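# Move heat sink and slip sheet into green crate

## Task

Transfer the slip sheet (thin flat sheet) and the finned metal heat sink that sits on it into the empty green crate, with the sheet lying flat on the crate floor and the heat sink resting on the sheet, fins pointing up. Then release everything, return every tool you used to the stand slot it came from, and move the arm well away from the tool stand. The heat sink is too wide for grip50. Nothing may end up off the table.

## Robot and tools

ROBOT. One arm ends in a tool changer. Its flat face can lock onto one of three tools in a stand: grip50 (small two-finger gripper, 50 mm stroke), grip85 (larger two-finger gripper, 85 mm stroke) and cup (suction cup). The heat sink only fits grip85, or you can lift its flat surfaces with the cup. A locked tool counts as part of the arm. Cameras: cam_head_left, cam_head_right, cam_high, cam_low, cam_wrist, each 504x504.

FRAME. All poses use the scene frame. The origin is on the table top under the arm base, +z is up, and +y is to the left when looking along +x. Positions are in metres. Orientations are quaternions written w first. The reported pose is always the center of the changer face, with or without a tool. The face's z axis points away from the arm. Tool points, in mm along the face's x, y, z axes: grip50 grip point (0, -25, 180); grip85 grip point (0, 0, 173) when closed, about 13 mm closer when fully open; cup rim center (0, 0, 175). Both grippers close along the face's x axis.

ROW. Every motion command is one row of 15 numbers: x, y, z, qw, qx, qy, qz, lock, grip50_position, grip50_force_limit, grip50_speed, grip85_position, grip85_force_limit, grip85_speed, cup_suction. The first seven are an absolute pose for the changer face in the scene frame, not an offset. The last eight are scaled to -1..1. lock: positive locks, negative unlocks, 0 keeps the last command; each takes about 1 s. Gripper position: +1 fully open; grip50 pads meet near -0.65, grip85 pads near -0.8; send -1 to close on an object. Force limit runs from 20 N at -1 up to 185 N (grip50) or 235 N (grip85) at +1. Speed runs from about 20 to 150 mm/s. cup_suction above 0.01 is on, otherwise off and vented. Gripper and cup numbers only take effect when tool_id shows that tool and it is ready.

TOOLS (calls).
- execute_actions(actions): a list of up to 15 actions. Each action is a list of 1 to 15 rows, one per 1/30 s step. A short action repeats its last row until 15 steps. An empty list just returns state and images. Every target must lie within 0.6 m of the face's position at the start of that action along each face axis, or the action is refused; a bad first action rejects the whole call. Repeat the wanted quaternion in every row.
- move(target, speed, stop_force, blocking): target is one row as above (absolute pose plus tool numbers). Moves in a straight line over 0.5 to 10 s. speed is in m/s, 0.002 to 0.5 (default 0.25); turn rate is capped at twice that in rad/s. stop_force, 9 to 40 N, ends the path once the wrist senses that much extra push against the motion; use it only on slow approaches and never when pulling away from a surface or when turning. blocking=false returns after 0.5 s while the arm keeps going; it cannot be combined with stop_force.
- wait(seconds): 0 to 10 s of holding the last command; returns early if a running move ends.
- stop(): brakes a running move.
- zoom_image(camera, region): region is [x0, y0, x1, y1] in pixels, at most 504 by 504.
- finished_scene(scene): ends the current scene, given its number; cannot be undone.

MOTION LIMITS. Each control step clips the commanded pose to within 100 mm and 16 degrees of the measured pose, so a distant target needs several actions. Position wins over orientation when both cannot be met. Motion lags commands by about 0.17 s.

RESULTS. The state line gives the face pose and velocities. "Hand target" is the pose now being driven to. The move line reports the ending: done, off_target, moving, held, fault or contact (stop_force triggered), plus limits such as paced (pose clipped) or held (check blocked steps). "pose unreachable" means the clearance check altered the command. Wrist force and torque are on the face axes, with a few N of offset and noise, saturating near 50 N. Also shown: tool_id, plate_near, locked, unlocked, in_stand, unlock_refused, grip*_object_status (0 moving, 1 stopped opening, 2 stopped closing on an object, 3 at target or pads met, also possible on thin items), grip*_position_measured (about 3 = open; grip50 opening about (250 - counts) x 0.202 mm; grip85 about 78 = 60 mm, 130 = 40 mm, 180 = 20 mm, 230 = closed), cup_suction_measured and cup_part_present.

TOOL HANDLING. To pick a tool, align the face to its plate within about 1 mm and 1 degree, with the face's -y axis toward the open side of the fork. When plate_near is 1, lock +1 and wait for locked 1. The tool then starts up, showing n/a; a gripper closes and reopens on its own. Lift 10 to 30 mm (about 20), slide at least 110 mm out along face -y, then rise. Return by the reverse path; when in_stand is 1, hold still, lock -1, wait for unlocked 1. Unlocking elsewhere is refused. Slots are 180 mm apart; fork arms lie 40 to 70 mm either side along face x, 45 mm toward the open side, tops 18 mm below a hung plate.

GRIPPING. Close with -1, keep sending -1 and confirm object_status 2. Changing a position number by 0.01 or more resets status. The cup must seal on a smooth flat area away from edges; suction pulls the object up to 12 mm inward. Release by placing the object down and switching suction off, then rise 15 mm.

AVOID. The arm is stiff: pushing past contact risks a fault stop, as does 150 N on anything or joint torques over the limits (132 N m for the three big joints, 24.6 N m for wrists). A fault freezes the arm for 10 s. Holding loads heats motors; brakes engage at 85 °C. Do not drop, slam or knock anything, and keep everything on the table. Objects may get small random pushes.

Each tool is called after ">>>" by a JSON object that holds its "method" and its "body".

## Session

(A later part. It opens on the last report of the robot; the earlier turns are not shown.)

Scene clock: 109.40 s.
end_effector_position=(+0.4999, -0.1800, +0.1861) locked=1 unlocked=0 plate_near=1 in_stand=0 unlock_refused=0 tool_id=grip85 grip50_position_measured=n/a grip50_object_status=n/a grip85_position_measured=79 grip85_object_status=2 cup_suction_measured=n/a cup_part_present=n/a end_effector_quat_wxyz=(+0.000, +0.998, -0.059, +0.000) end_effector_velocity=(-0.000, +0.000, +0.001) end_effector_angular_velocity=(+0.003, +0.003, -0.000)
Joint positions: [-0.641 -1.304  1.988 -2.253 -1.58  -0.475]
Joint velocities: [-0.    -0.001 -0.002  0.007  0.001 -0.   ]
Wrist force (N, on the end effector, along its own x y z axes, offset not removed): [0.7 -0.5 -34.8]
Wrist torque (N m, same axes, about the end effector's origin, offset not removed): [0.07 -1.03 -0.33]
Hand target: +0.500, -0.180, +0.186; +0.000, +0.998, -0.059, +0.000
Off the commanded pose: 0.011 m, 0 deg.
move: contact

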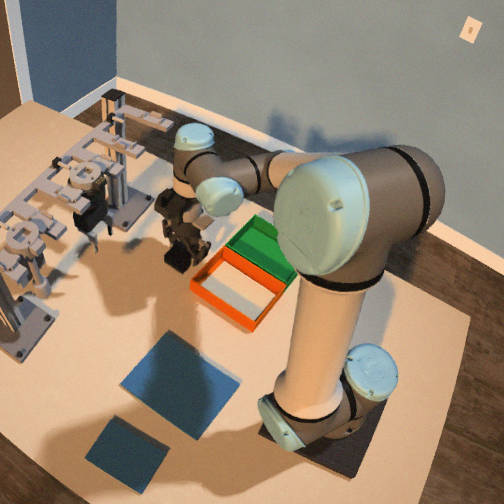

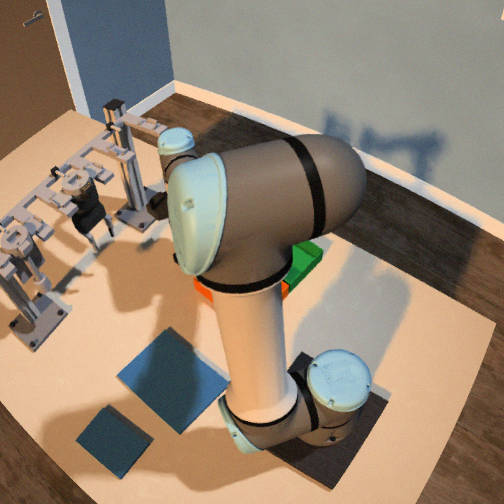

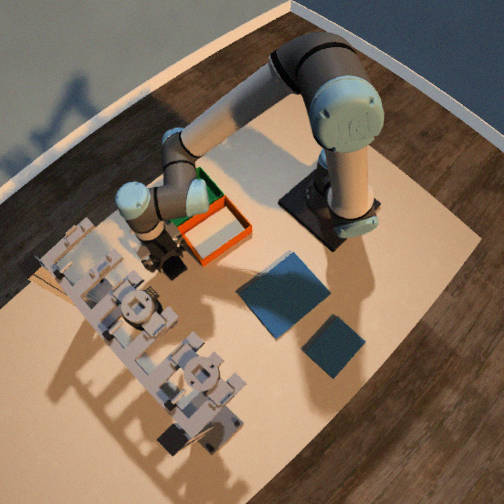

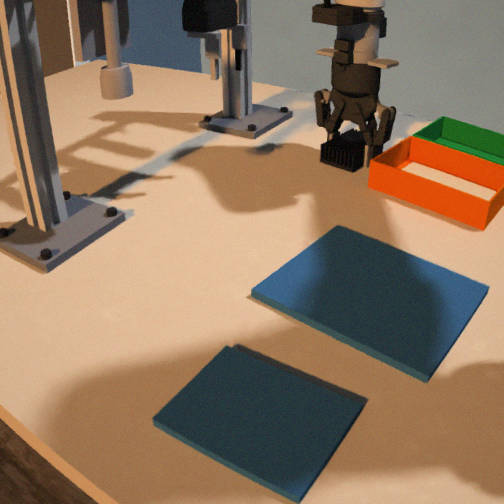

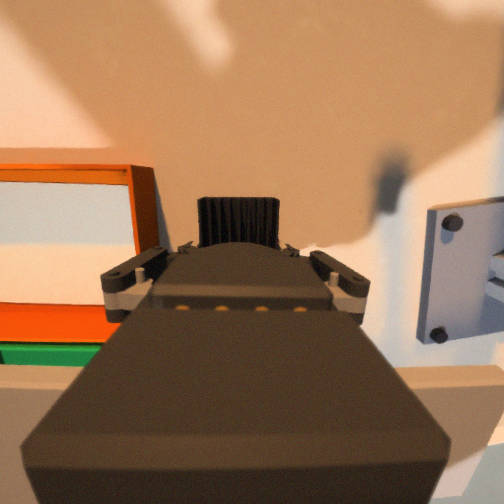

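>>> {"method": "move", "body": {"target": [0.50,-0.18,0.1866,0,0.9982,-0.0593,0,1,1,0,0,1,-0.3,0.5,0], "speed": 0.01}}

>>> {"method": "move", "body": {"target": [0.50,-0.18,0.23,0,0.9982,-0.0593,0,1,1,0,0,1,-0.3,0.5,0], "speed": 0.15}}

>>> {"method": "move", "body": {"target": [0.49,-0.188,0.38,0,0.691,0.723,0,1,1,0,0,1,0,0.5,0], "speed": 0.4}}

>>> {"method": "move", "body": {"target": [0.641,-0.181,0.38,0,0.691,0.723,0,1,1,0,0,1,0,0.5,0], "speed": 0.12}}

>>> {"method": "move", "body": {"target": [0.641,-0.181,0.3602,0,0.691,0.723,0,1,1,0,0,1,0,0.5,0], "speed": 0.03}}

>>> {"method": "execute_actions", "body": {"actions": [[[0.641,-0.181,0.3602,0,0.691,0.723,0,-1,1,0,0,1,0,0.5,0]],[[0.641,-0.181,0.3602,0,0.691,0.723,0,-1,1,0,0,1,0,0.5,0]],[[0.641,-0.181,0.3602,0,0.691,0.723,0,-1,1,0,0,1,0,0.5,0]]]}}

Scene clock: 117.67 s.
end_effector_position=(+0.5000, -0.1800, +0.1866) locked=1 unlocked=0 plate_near=1 in_stand=0 unlock_refused=0 tool_id=grip85 grip50_position_measured=n/a grip50_object_status=n/a grip85_position_measured=3 grip85_object_status=3 cup_suction_measured=n/a cup_part_present=n/a end_effector_quat_wxyz=(+0.000, +0.998, -0.059, +0.000) end_effector_velocity=(-0.000, +0.000, -0.000) end_effector_angular_velocity=(+0.001, +0.001, -0.001)
Joint positions: [-0.641 -1.305  1.988 -2.252 -1.58  -0.475]
Joint velocities: [ 0.     0.    -0.     0.001  0.     0.001]
Wrist force (N, on the end effector, along its own x y z axes, offset not removed): [-1.2 2.9 -2.6]
Wrist torque (N m, same axes, about the end effector's origin, offset not removed): [0.22 0.14 -0.32]
Hand target: +0.500, -0.180, +0.187; +0.000, +0.998, -0.059, +0.000
Off the commanded pose: 0.000 m, 0 deg.
move: done

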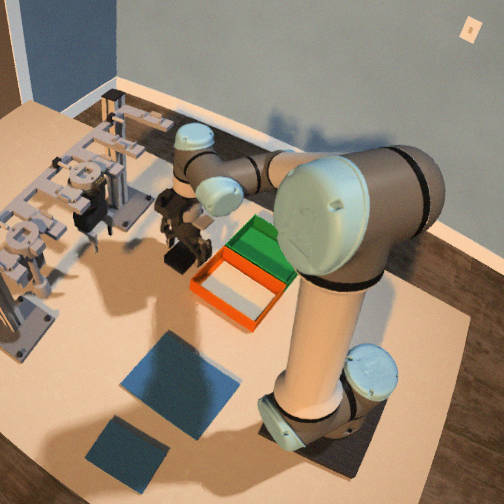

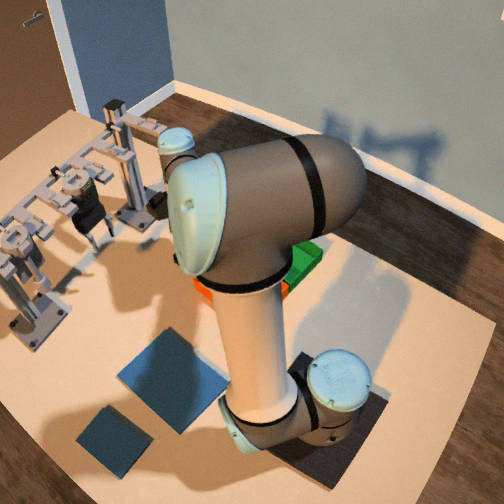

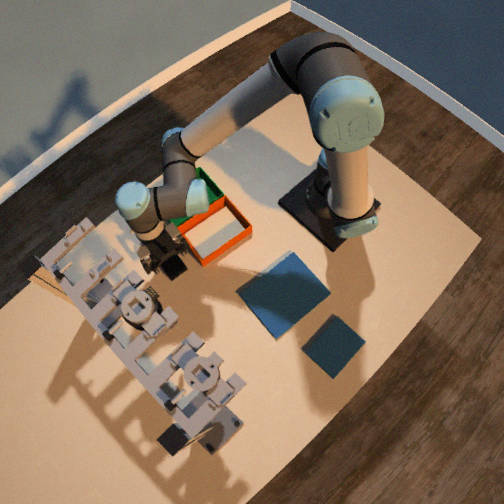

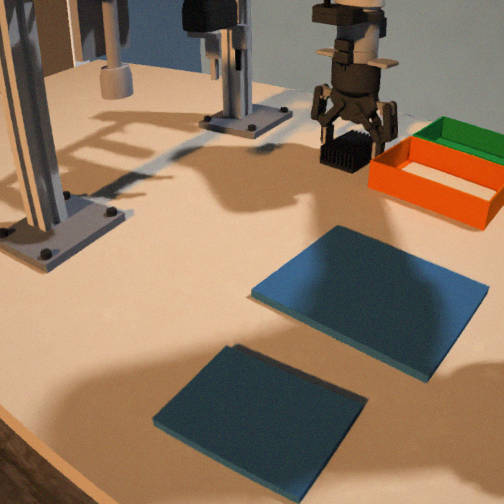

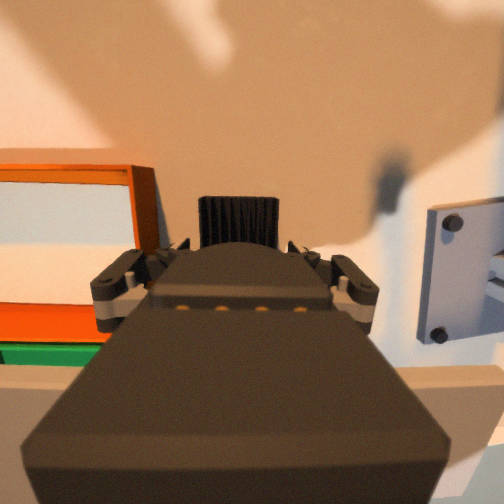

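Scene clock: 118.57 s.
end_effector_position=(+0.5001, -0.1800, +0.2298) locked=1 unlocked=0 plate_near=1 in_stand=0 unlock_refused=0 tool_id=grip85 grip50_position_measured=n/a grip50_object_status=n/a grip85_position_measured=3 grip85_object_status=3 cup_suction_measured=n/a cup_part_present=n/a end_effector_quat_wxyz=(-0.000, +0.998, -0.059, +0.000) end_effector_velocity=(+0.000, -0.000, +0.002) end_effector_angular_velocity=(-0.000, +0.000, +0.000)
Joint positions: [-0.641 -1.369  1.935 -2.136 -1.58  -0.474]
Joint velocities: [ 0.    -0.002 -0.003  0.005 -0.    -0.   ]
Wrist force (N, on the end effector, along its own x y z axes, offset not removed): [-1.0 -0.5 -2.1]
Wrist torque (N m, same axes, about the end effector's origin, offset not removed): [-0.07 0.17 -0.23]
Hand target: +0.500, -0.180, +0.230; +0.000, +0.998, -0.059, +0.000
Off the commanded pose: 0.000 m, 0 deg.
move: done

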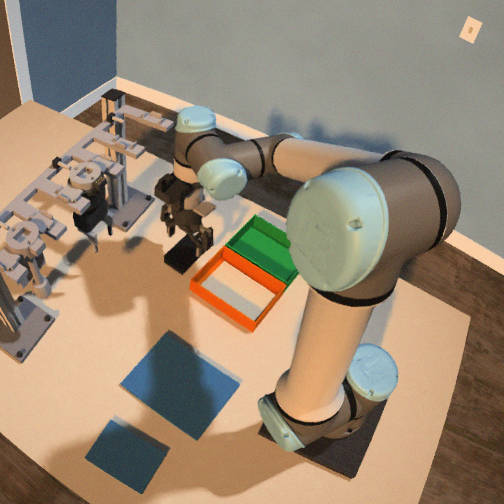

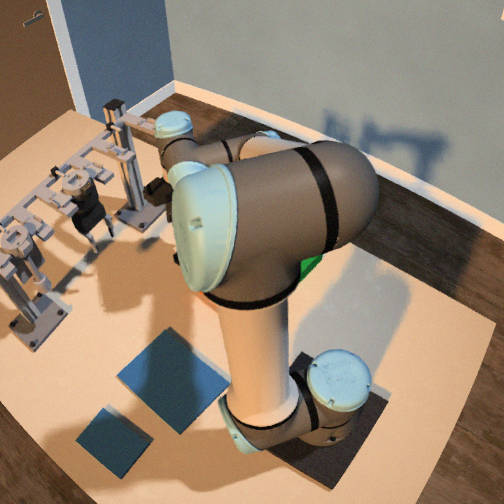

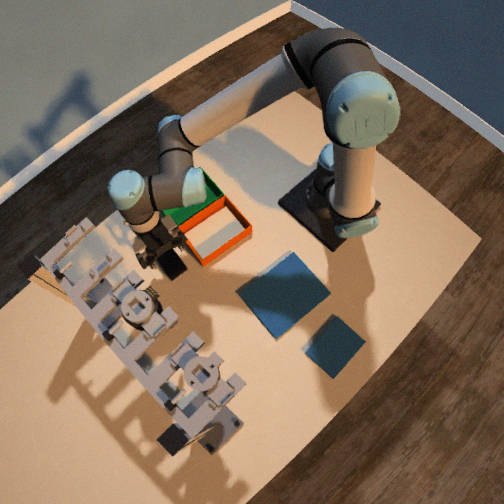

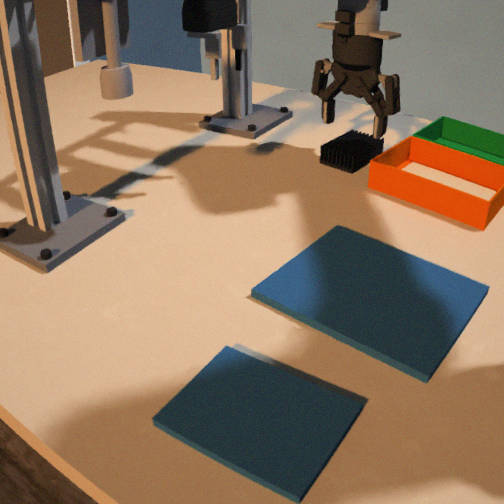

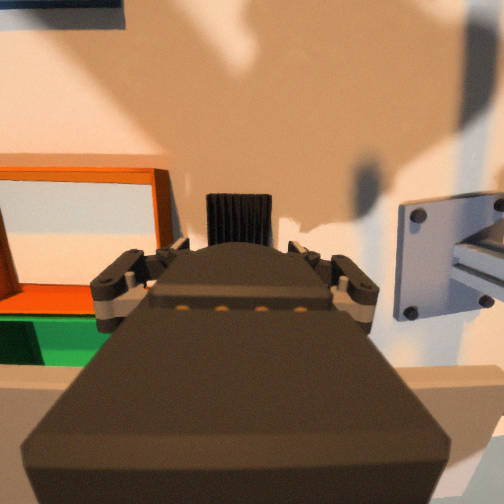

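Scene clock: 121.30 s.
end_effector_position=(+0.4903, -0.1882, +0.3798) locked=1 unlocked=0 plate_near=1 in_stand=0 unlock_refused=0 tool_id=grip85 grip50_position_measured=n/a grip50_object_status=n/a grip85_position_measured=3 grip85_object_status=3 cup_suction_measured=n/a cup_part_present=n/a end_effector_quat_wxyz=(+0.000, +0.691, +0.723, -0.000) end_effector_velocity=(-0.000, -0.000, +0.001) end_effector_angular_velocity=(+0.001, +0.001, +0.012)
Joint positions: [-0.662 -1.514  1.689 -1.745 -1.58  -2.229]
Joint velocities: [-0.    -0.    -0.002  0.003  0.    -0.012]
Wrist force (N, on the end effector, along its own x y z axes, offset not removed): [1.2 1.2 -2.3]
Wrist torque (N m, same axes, about the end effector's origin, offset not removed): [0.13 0.02 0.02]
Hand target: +0.490, -0.188, +0.380; -0.000, +0.691, +0.723, +0.000
Off the commanded pose: 0.000 m, 0 deg.
move: done

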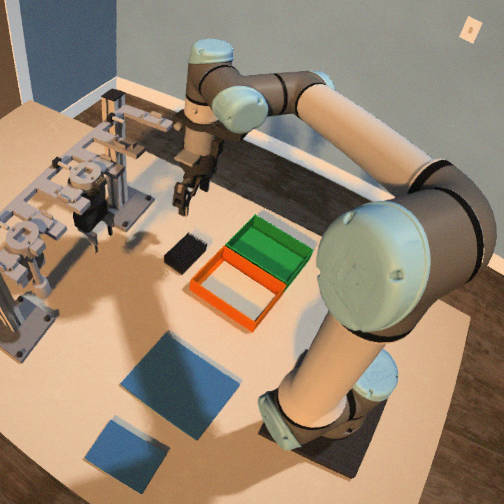

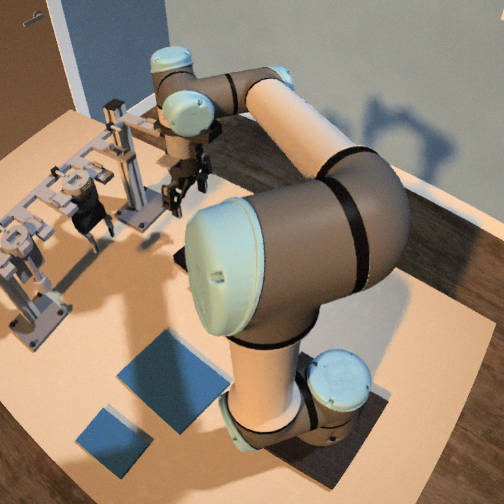

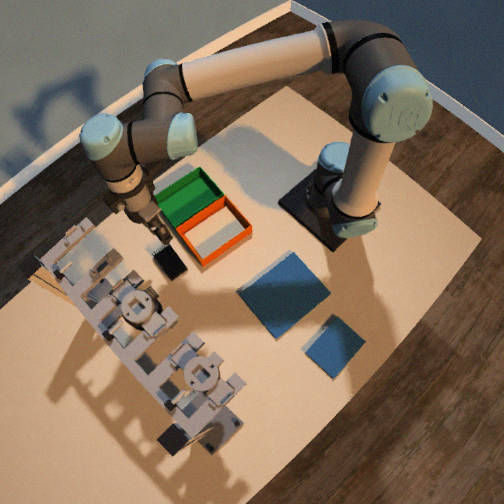

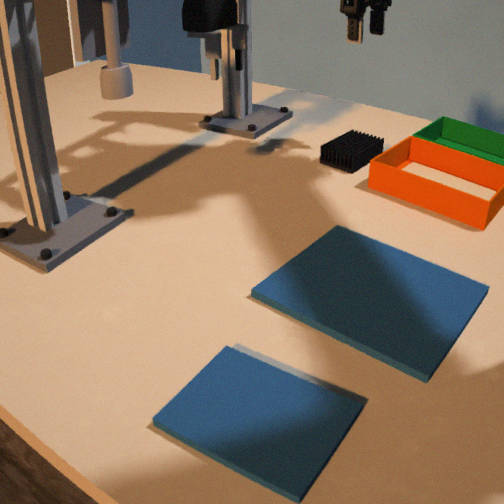

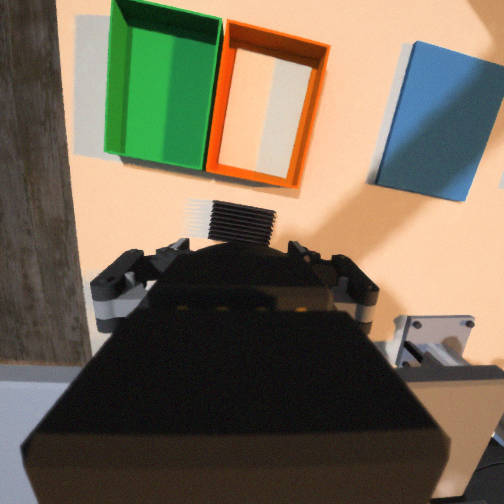

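Scene clock: 123.07 s.
end_effector_position=(+0.6408, -0.1811, +0.3799) locked=1 unlocked=0 plate_near=1 in_stand=0 unlock_refused=0 tool_id=grip85 grip50_position_measured=n/a grip50_object_status=n/a grip85_position_measured=3 grip85_object_status=3 cup_suction_measured=n/a cup_part_present=n/a end_effector_quat_wxyz=(+0.000, +0.691, +0.723, -0.000) end_effector_velocity=(+0.002, -0.000, +0.000) end_effector_angular_velocity=(+0.000, +0.001, +0.000)
Joint positions: [-0.518 -1.173  1.267 -1.662 -1.58  -2.086]
Joint velocities: [ 0.001  0.006 -0.009  0.004 -0.     0.001]
Wrist force (N, on the end effector, along its own x y z axes, offset not removed): [0.2 -2.0 -3.7]
Wrist torque (N m, same axes, about the end effector's origin, offset not removed): [-0.10 0.11 -0.23]
Hand target: +0.641, -0.181, +0.380; +0.000, +0.691, +0.723, -0.000
Off the commanded pose: 0.000 m, 0 deg.
move: done

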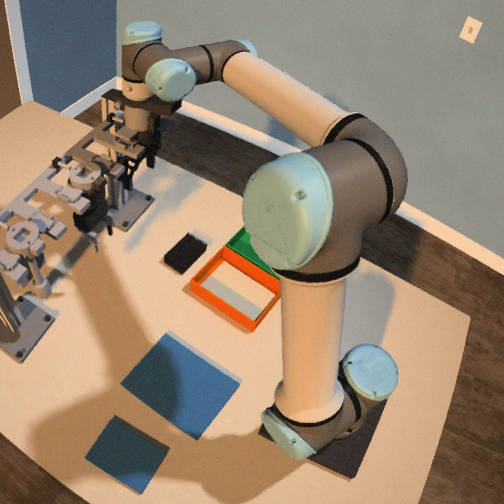

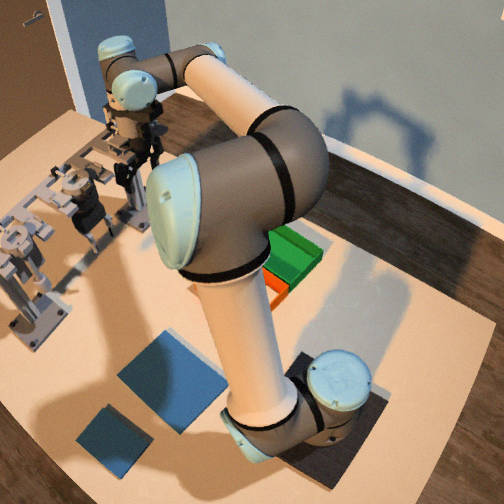

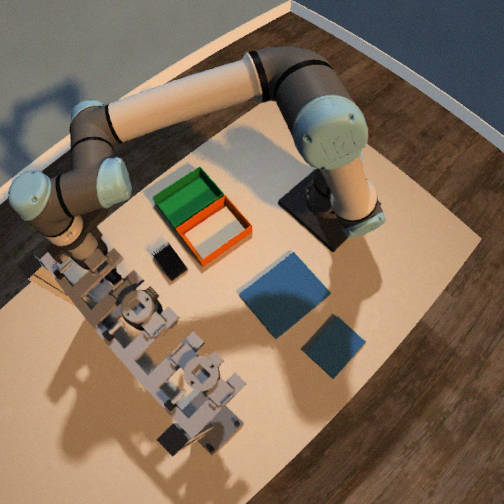

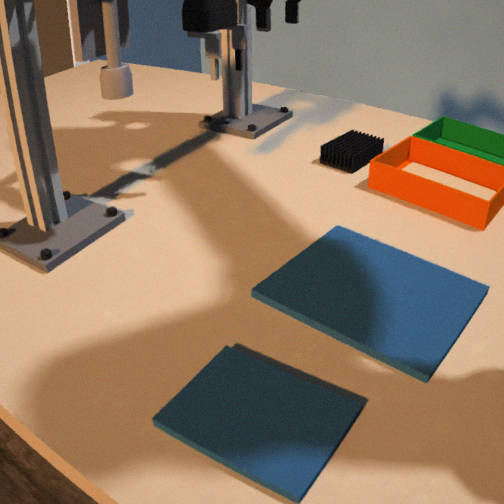

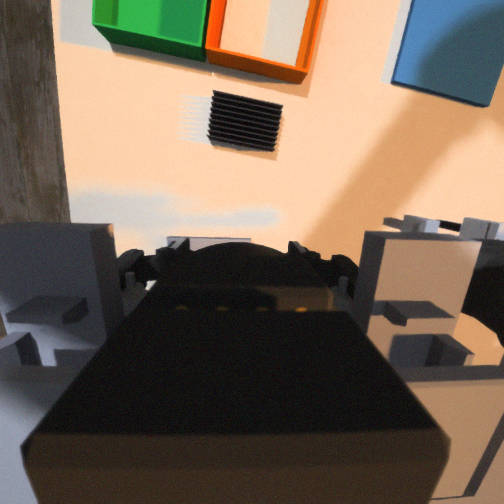

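Scene clock: 124.07 s.
end_effector_position=(+0.6410, -0.1809, +0.3604) locked=1 unlocked=0 plate_near=1 in_stand=1 unlock_refused=0 tool_id=grip85 grip50_position_measured=n/a grip50_object_status=n/a grip85_position_measured=3 grip85_object_status=3 cup_suction_measured=n/a cup_part_present=n/a end_effector_quat_wxyz=(-0.000, +0.691, +0.723, -0.000) end_effector_velocity=(+0.000, -0.000, -0.002) end_effector_angular_velocity=(+0.001, -0.000, -0.000)
Joint positions: [-0.518 -1.168  1.309 -1.709 -1.579 -2.086]
Joint velocities: [-0.     0.001  0.004 -0.005  0.     0.   ]
Wrist force (N, on the end effector, along its own x y z axes, offset not removed): [1.0 -0.1 -2.0]
Wrist torque (N m, same axes, about the end effector's origin, offset not removed): [-0.02 0.01 -0.18]
Hand target: +0.641, -0.181, +0.360; -0.000, +0.691, +0.723, -0.000
Off the commanded pose: 0.000 m, 0 deg.
move: done

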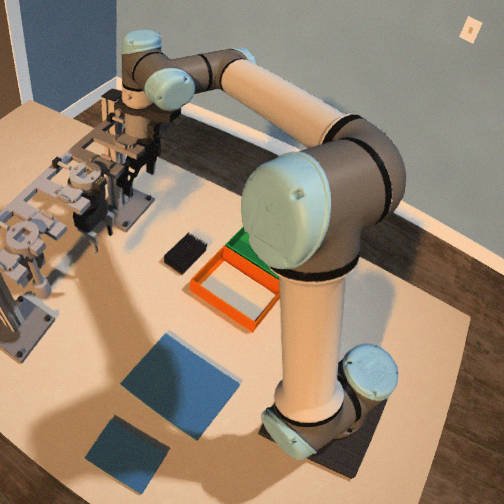

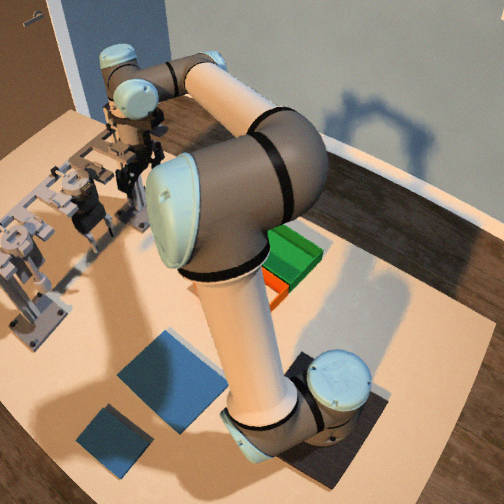

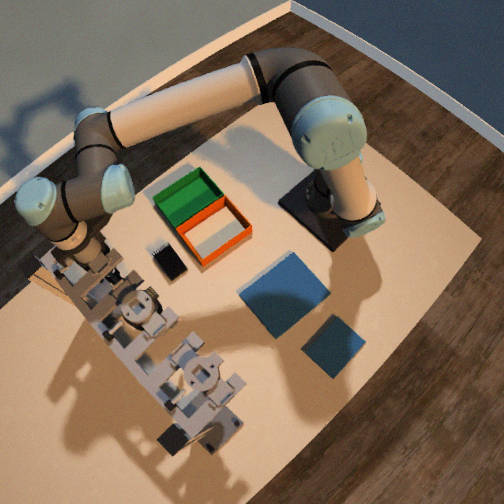

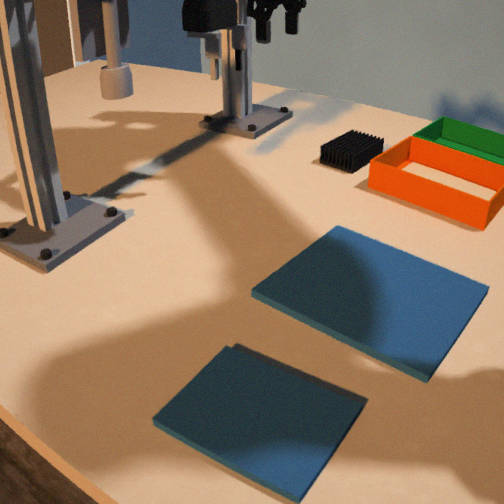

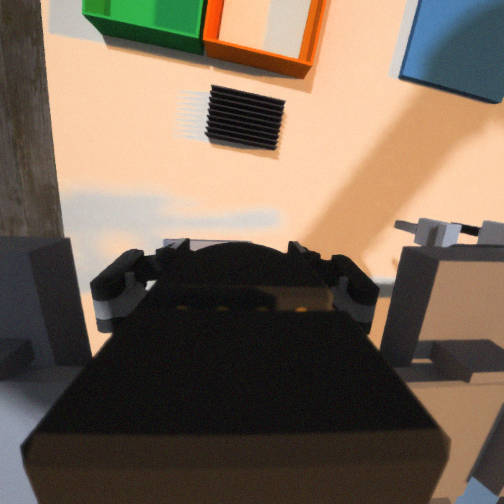

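Scene clock: 125.57 s.
end_effector_position=(+0.6410, -0.1810, +0.3602) locked=0 unlocked=1 plate_near=1 in_stand=1 unlock_refused=0 tool_id=none grip50_position_measured=n/a grip50_object_status=n/a grip85_position_measured=n/a grip85_object_status=n/a cup_suction_measured=n/a cup_part_present=n/a end_effector_quat_wxyz=(+0.000, +0.691, +0.723, +0.000) end_effector_velocity=(+0.000, +0.000, -0.000) end_effector_angular_velocity=(+0.001, +0.000, +0.000)
Joint positions: [-0.518 -1.167  1.309 -1.71  -1.579 -2.086]
Joint velocities: [ 0.     0.    -0.     0.001  0.001 -0.   ]
Wrist force (N, on the end effector, along its own x y z axes, offset not removed): [1.6 -0.6 0.1]
Wrist torque (N m, same axes, about the end effector's origin, offset not removed): [0.02 -0.08 -0.29]
Hand target: +0.641, -0.181, +0.360; +0.000, +0.691, +0.723, +0.000
Off the commanded pose: 0.000 m, 0 deg.

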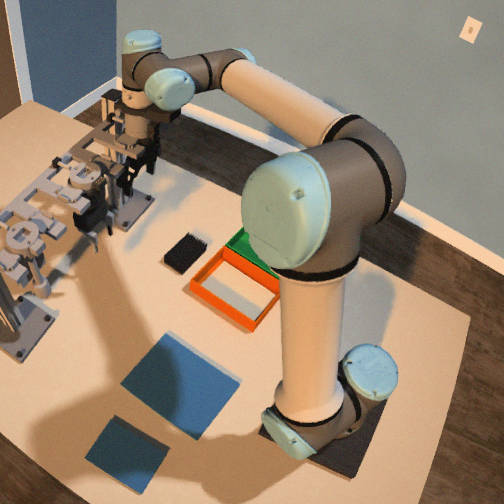

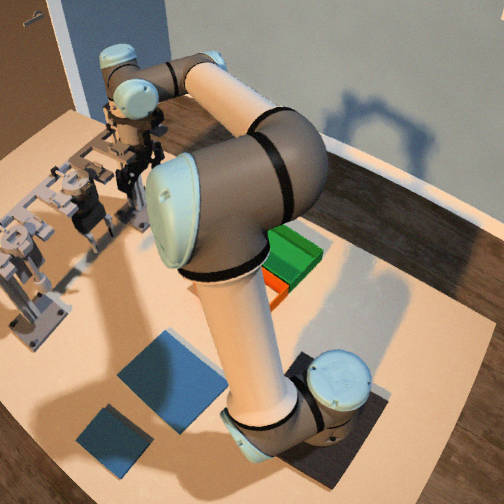

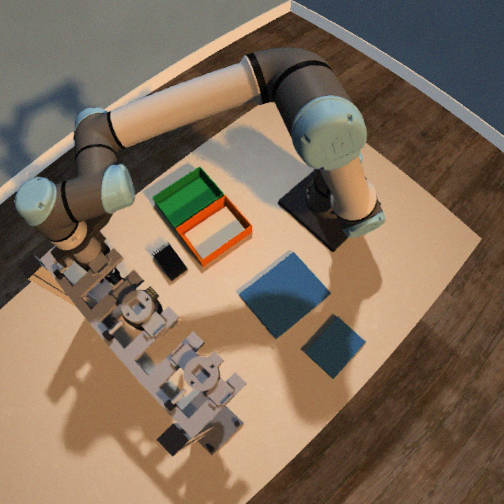

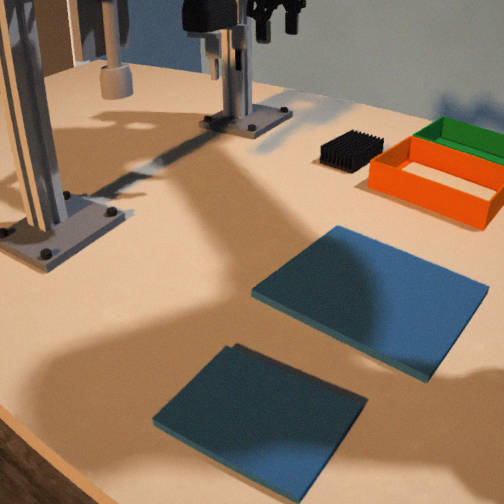

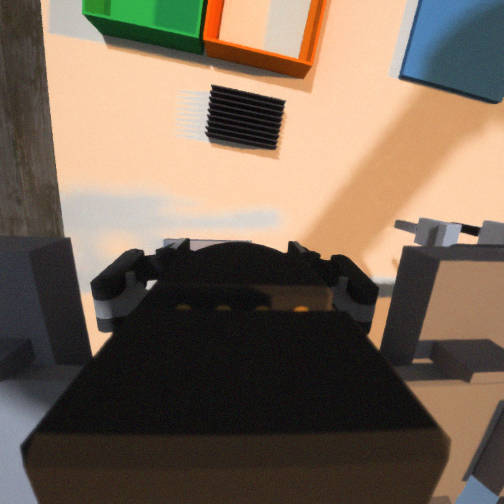

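>>> {"method": "move", "body": {"target": [0.641,-0.181,0.378,0,0.691,0.723,0,0,1,0,0,1,0,0.5,0], "speed": 0.05}}

>>> {"method": "move", "body": {"target": [0.6245,0.1786,0.378,0,0.691,0.723,0,0,1,0,0,1,0,0.5,0], "speed": 0.3}}

Scene clock: 130.80 s.
end_effector_position=(+0.6410, -0.1811, +0.3778) locked=0 unlocked=1 plate_near=0 in_stand=0 unlock_refused=0 tool_id=none grip50_position_measured=n/a grip50_object_status=n/a grip85_position_measured=n/a grip85_object_status=n/a cup_suction_measured=n/a cup_part_present=n/a end_effector_quat_wxyz=(+0.000, +0.691, +0.723, +0.000) end_effector_velocity=(+0.000, +0.000, +0.002) end_effector_angular_velocity=(-0.000, +0.001, -0.000)
Joint positions: [-0.518 -1.172  1.271 -1.667 -1.579 -2.086]
Joint velocities: [ 0.     0.    -0.004  0.005 -0.001  0.   ]
Wrist force (N, on the end effector, along its own x y z axes, offset not removed): [-1.1 0.9 -3.0]
Wrist torque (N m, same axes, about the end effector's origin, offset not removed): [0.08 0.03 -0.13]
Hand target: +0.641, -0.181, +0.378; +0.000, +0.691, +0.723, +0.000
Off the commanded pose: 0.000 m, 0 deg.
move: done

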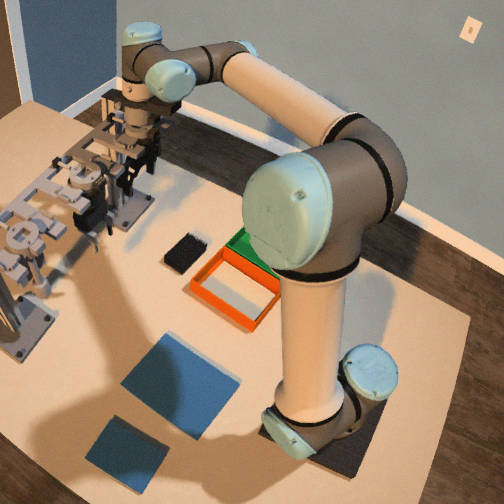

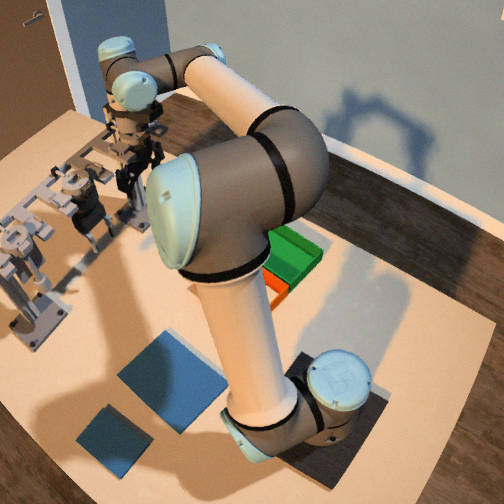

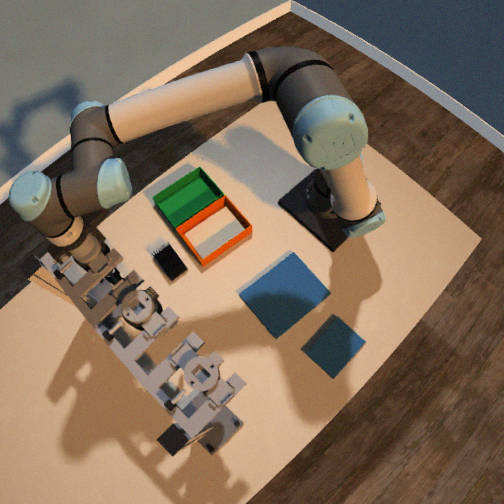

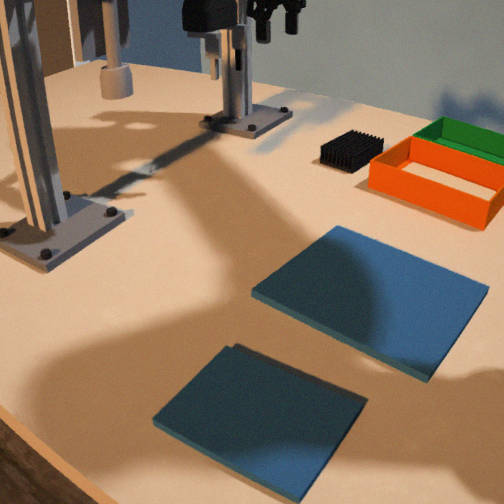

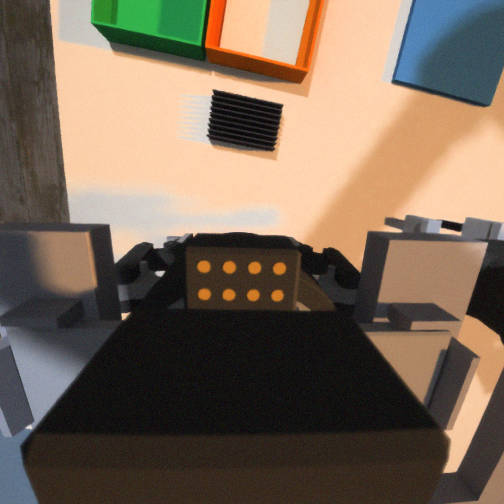

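Scene clock: 132.63 s.
end_effector_position=(+0.6246, +0.1784, +0.3780) locked=0 unlocked=1 plate_near=0 in_stand=0 unlock_refused=0 tool_id=none grip50_position_measured=n/a grip50_object_status=n/a grip85_position_measured=n/a grip85_object_status=n/a cup_suction_measured=n/a cup_part_present=n/a end_effector_quat_wxyz=(+0.000, +0.691, +0.723, -0.000) end_effector_velocity=(+0.000, +0.002, +0.000) end_effector_angular_velocity=(-0.001, -0.000, +0.000)
Joint positions: [ 0.029 -1.208  1.325 -1.681 -1.578 -1.54 ]
Joint velocities: [ 0.003  0.002 -0.003  0.001 -0.001  0.003]
Wrist force (N, on the end effector, along its own x y z axes, offset not removed): [-0.2 0.4 -5.2]
Wrist torque (N m, same axes, about the end effector's origin, offset not removed): [0.27 0.10 -0.28]
Hand target: +0.625, +0.179, +0.378; +0.000, +0.691, +0.723, -0.000
Off the commanded pose: 0.000 m, 0 deg.
move: done

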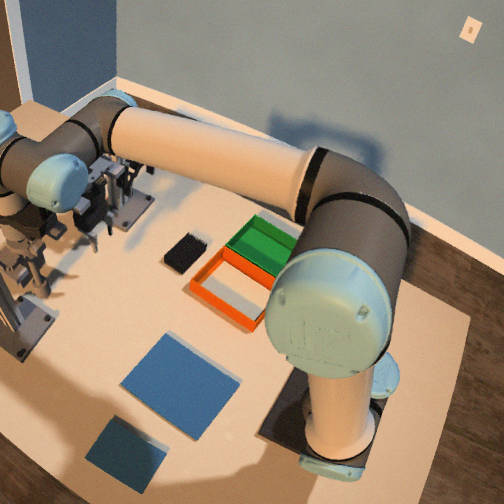

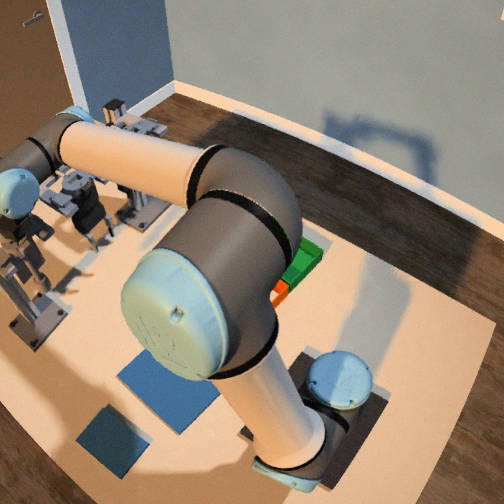

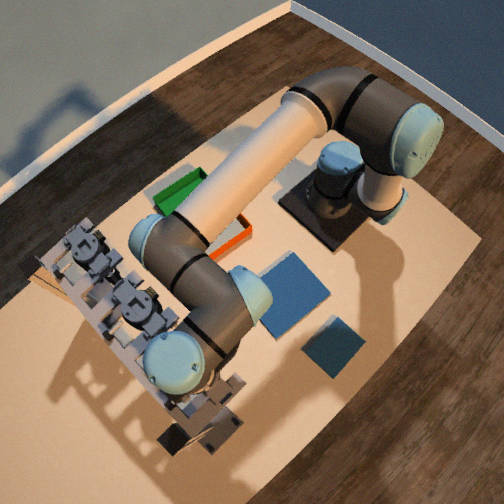

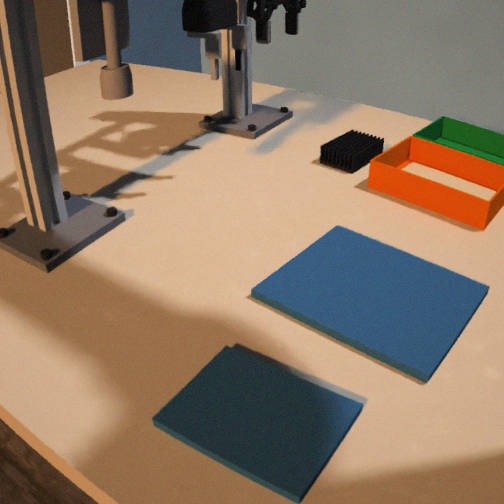

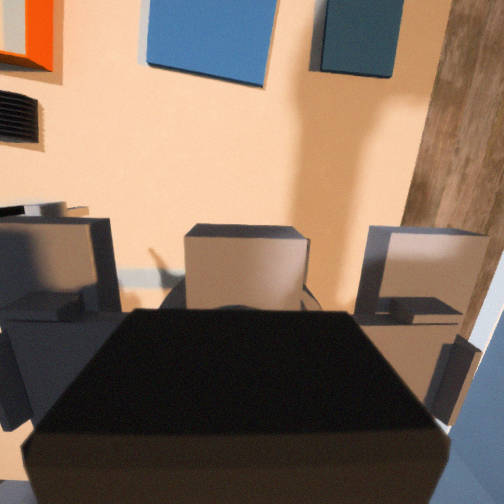

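>>> {"method": "move", "body": {"target": [0.6225,0.1791,0.366,0,0.691,0.723,0,0,1,0,0,1,0,0.5,0], "speed": 0.03}}

>>> {"method": "move", "body": {"target": [0.6225,0.1791,0.345,0,0.691,0.723,0,0,1,0,0,1,0,0.5,0], "speed": 0.004, "stop_force": 10}}

Scene clock: 138.97 s.
end_effector_position=(+0.6225, +0.1791, +0.3662) locked=0 unlocked=1 plate_near=0 in_stand=0 unlock_refused=0 tool_id=none grip50_position_measured=n/a grip50_object_status=n/a grip85_position_measured=n/a grip85_object_status=n/a cup_suction_measured=n/a cup_part_present=n/a end_effector_quat_wxyz=(-0.000, +0.691, +0.723, -0.000) end_effector_velocity=(-0.000, -0.000, -0.002) end_effector_angular_velocity=(-0.000, -0.000, -0.001)
Joint positions: [ 0.03  -1.209  1.357 -1.712 -1.577 -1.539]
Joint velocities: [ 0.    -0.     0.005 -0.005 -0.     0.001]
Wrist force (N, on the end effector, along its own x y z axes, offset not removed): [-1.5 3.1 -3.2]
Wrist torque (N m, same axes, about the end effector's origin, offset not removed): [0.27 0.09 -0.17]
Hand target: +0.622, +0.179, +0.366; -0.000, +0.691, +0.723, -0.000
Off the commanded pose: 0.000 m, 0 deg.
move: done

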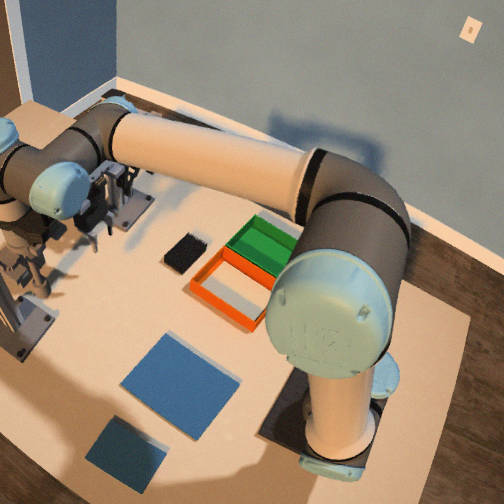

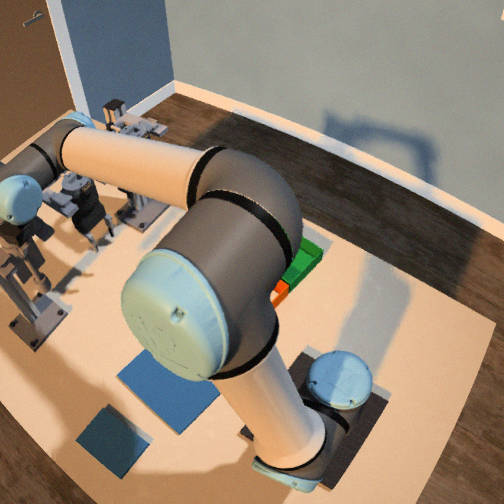

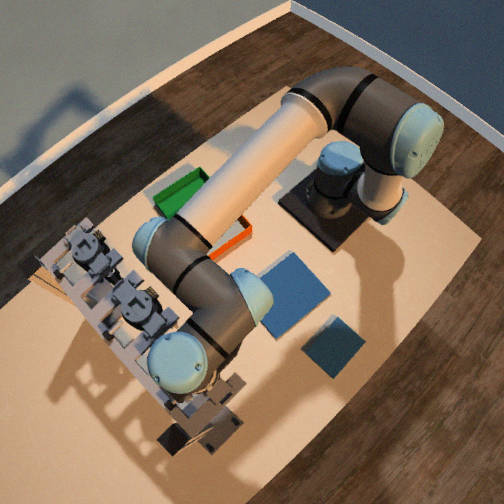

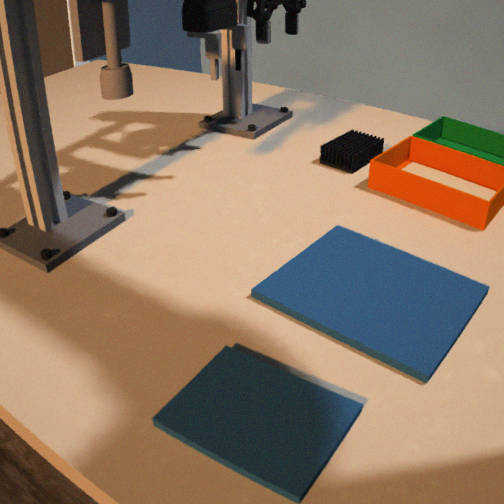

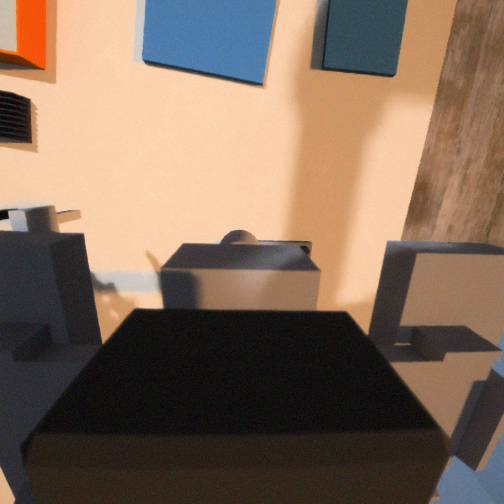

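Scene clock: 141.03 s.
end_effector_position=(+0.6225, +0.1791, +0.3595) locked=0 unlocked=1 plate_near=1 in_stand=1 unlock_refused=0 tool_id=none grip50_position_measured=n/a grip50_object_status=n/a grip85_position_measured=n/a grip85_object_status=n/a cup_suction_measured=n/a cup_part_present=n/a end_effector_quat_wxyz=(+0.000, +0.691, +0.723, +0.000) end_effector_velocity=(-0.000, +0.000, +0.001) end_effector_angular_velocity=(-0.000, +0.004, +0.000)
Joint positions: [ 0.03  -1.207  1.372 -1.729 -1.577 -1.539]
Joint velocities: [ 0.     0.001 -0.003  0.006  0.    -0.   ]
Wrist force (N, on the end effector, along its own x y z axes, offset not removed): [3.2 -2.4 -24.0]
Wrist torque (N m, same axes, about the end effector's origin, offset not removed): [0.75 -0.29 -0.19]
Hand target: +0.622, +0.179, +0.360; +0.000, +0.691, +0.723, +0.000
Off the commanded pose: 0.014 m, 0 deg.
move: contact

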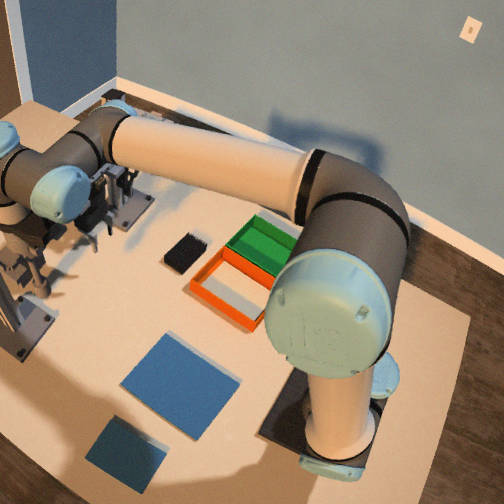

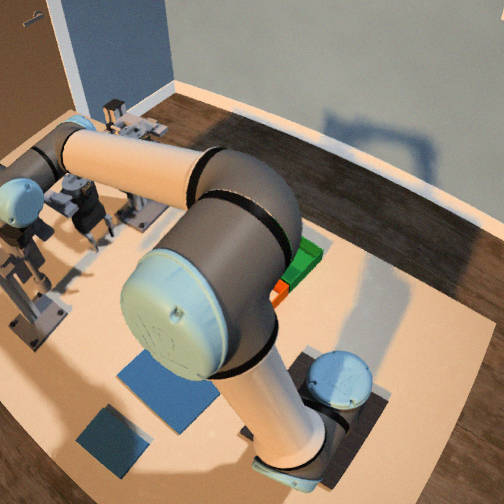

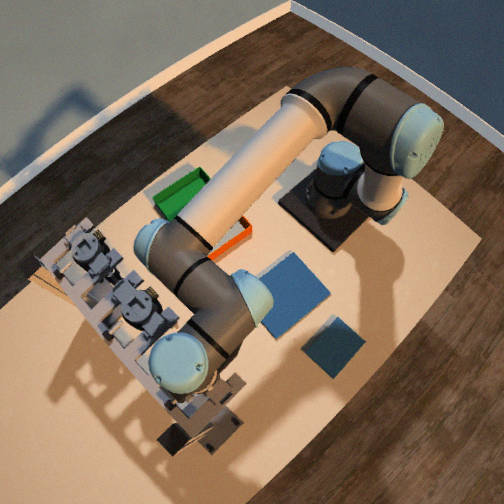

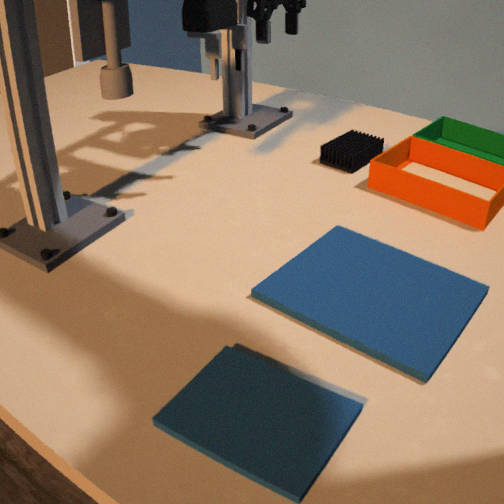

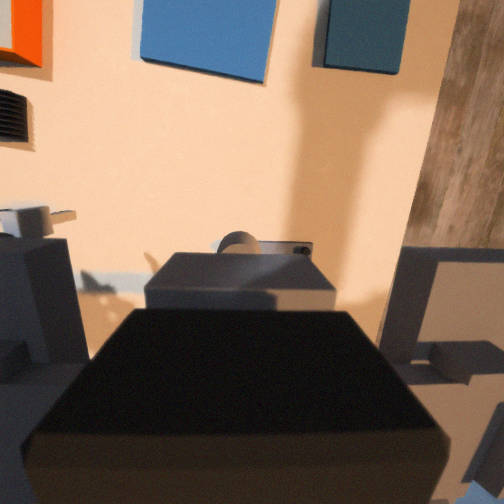

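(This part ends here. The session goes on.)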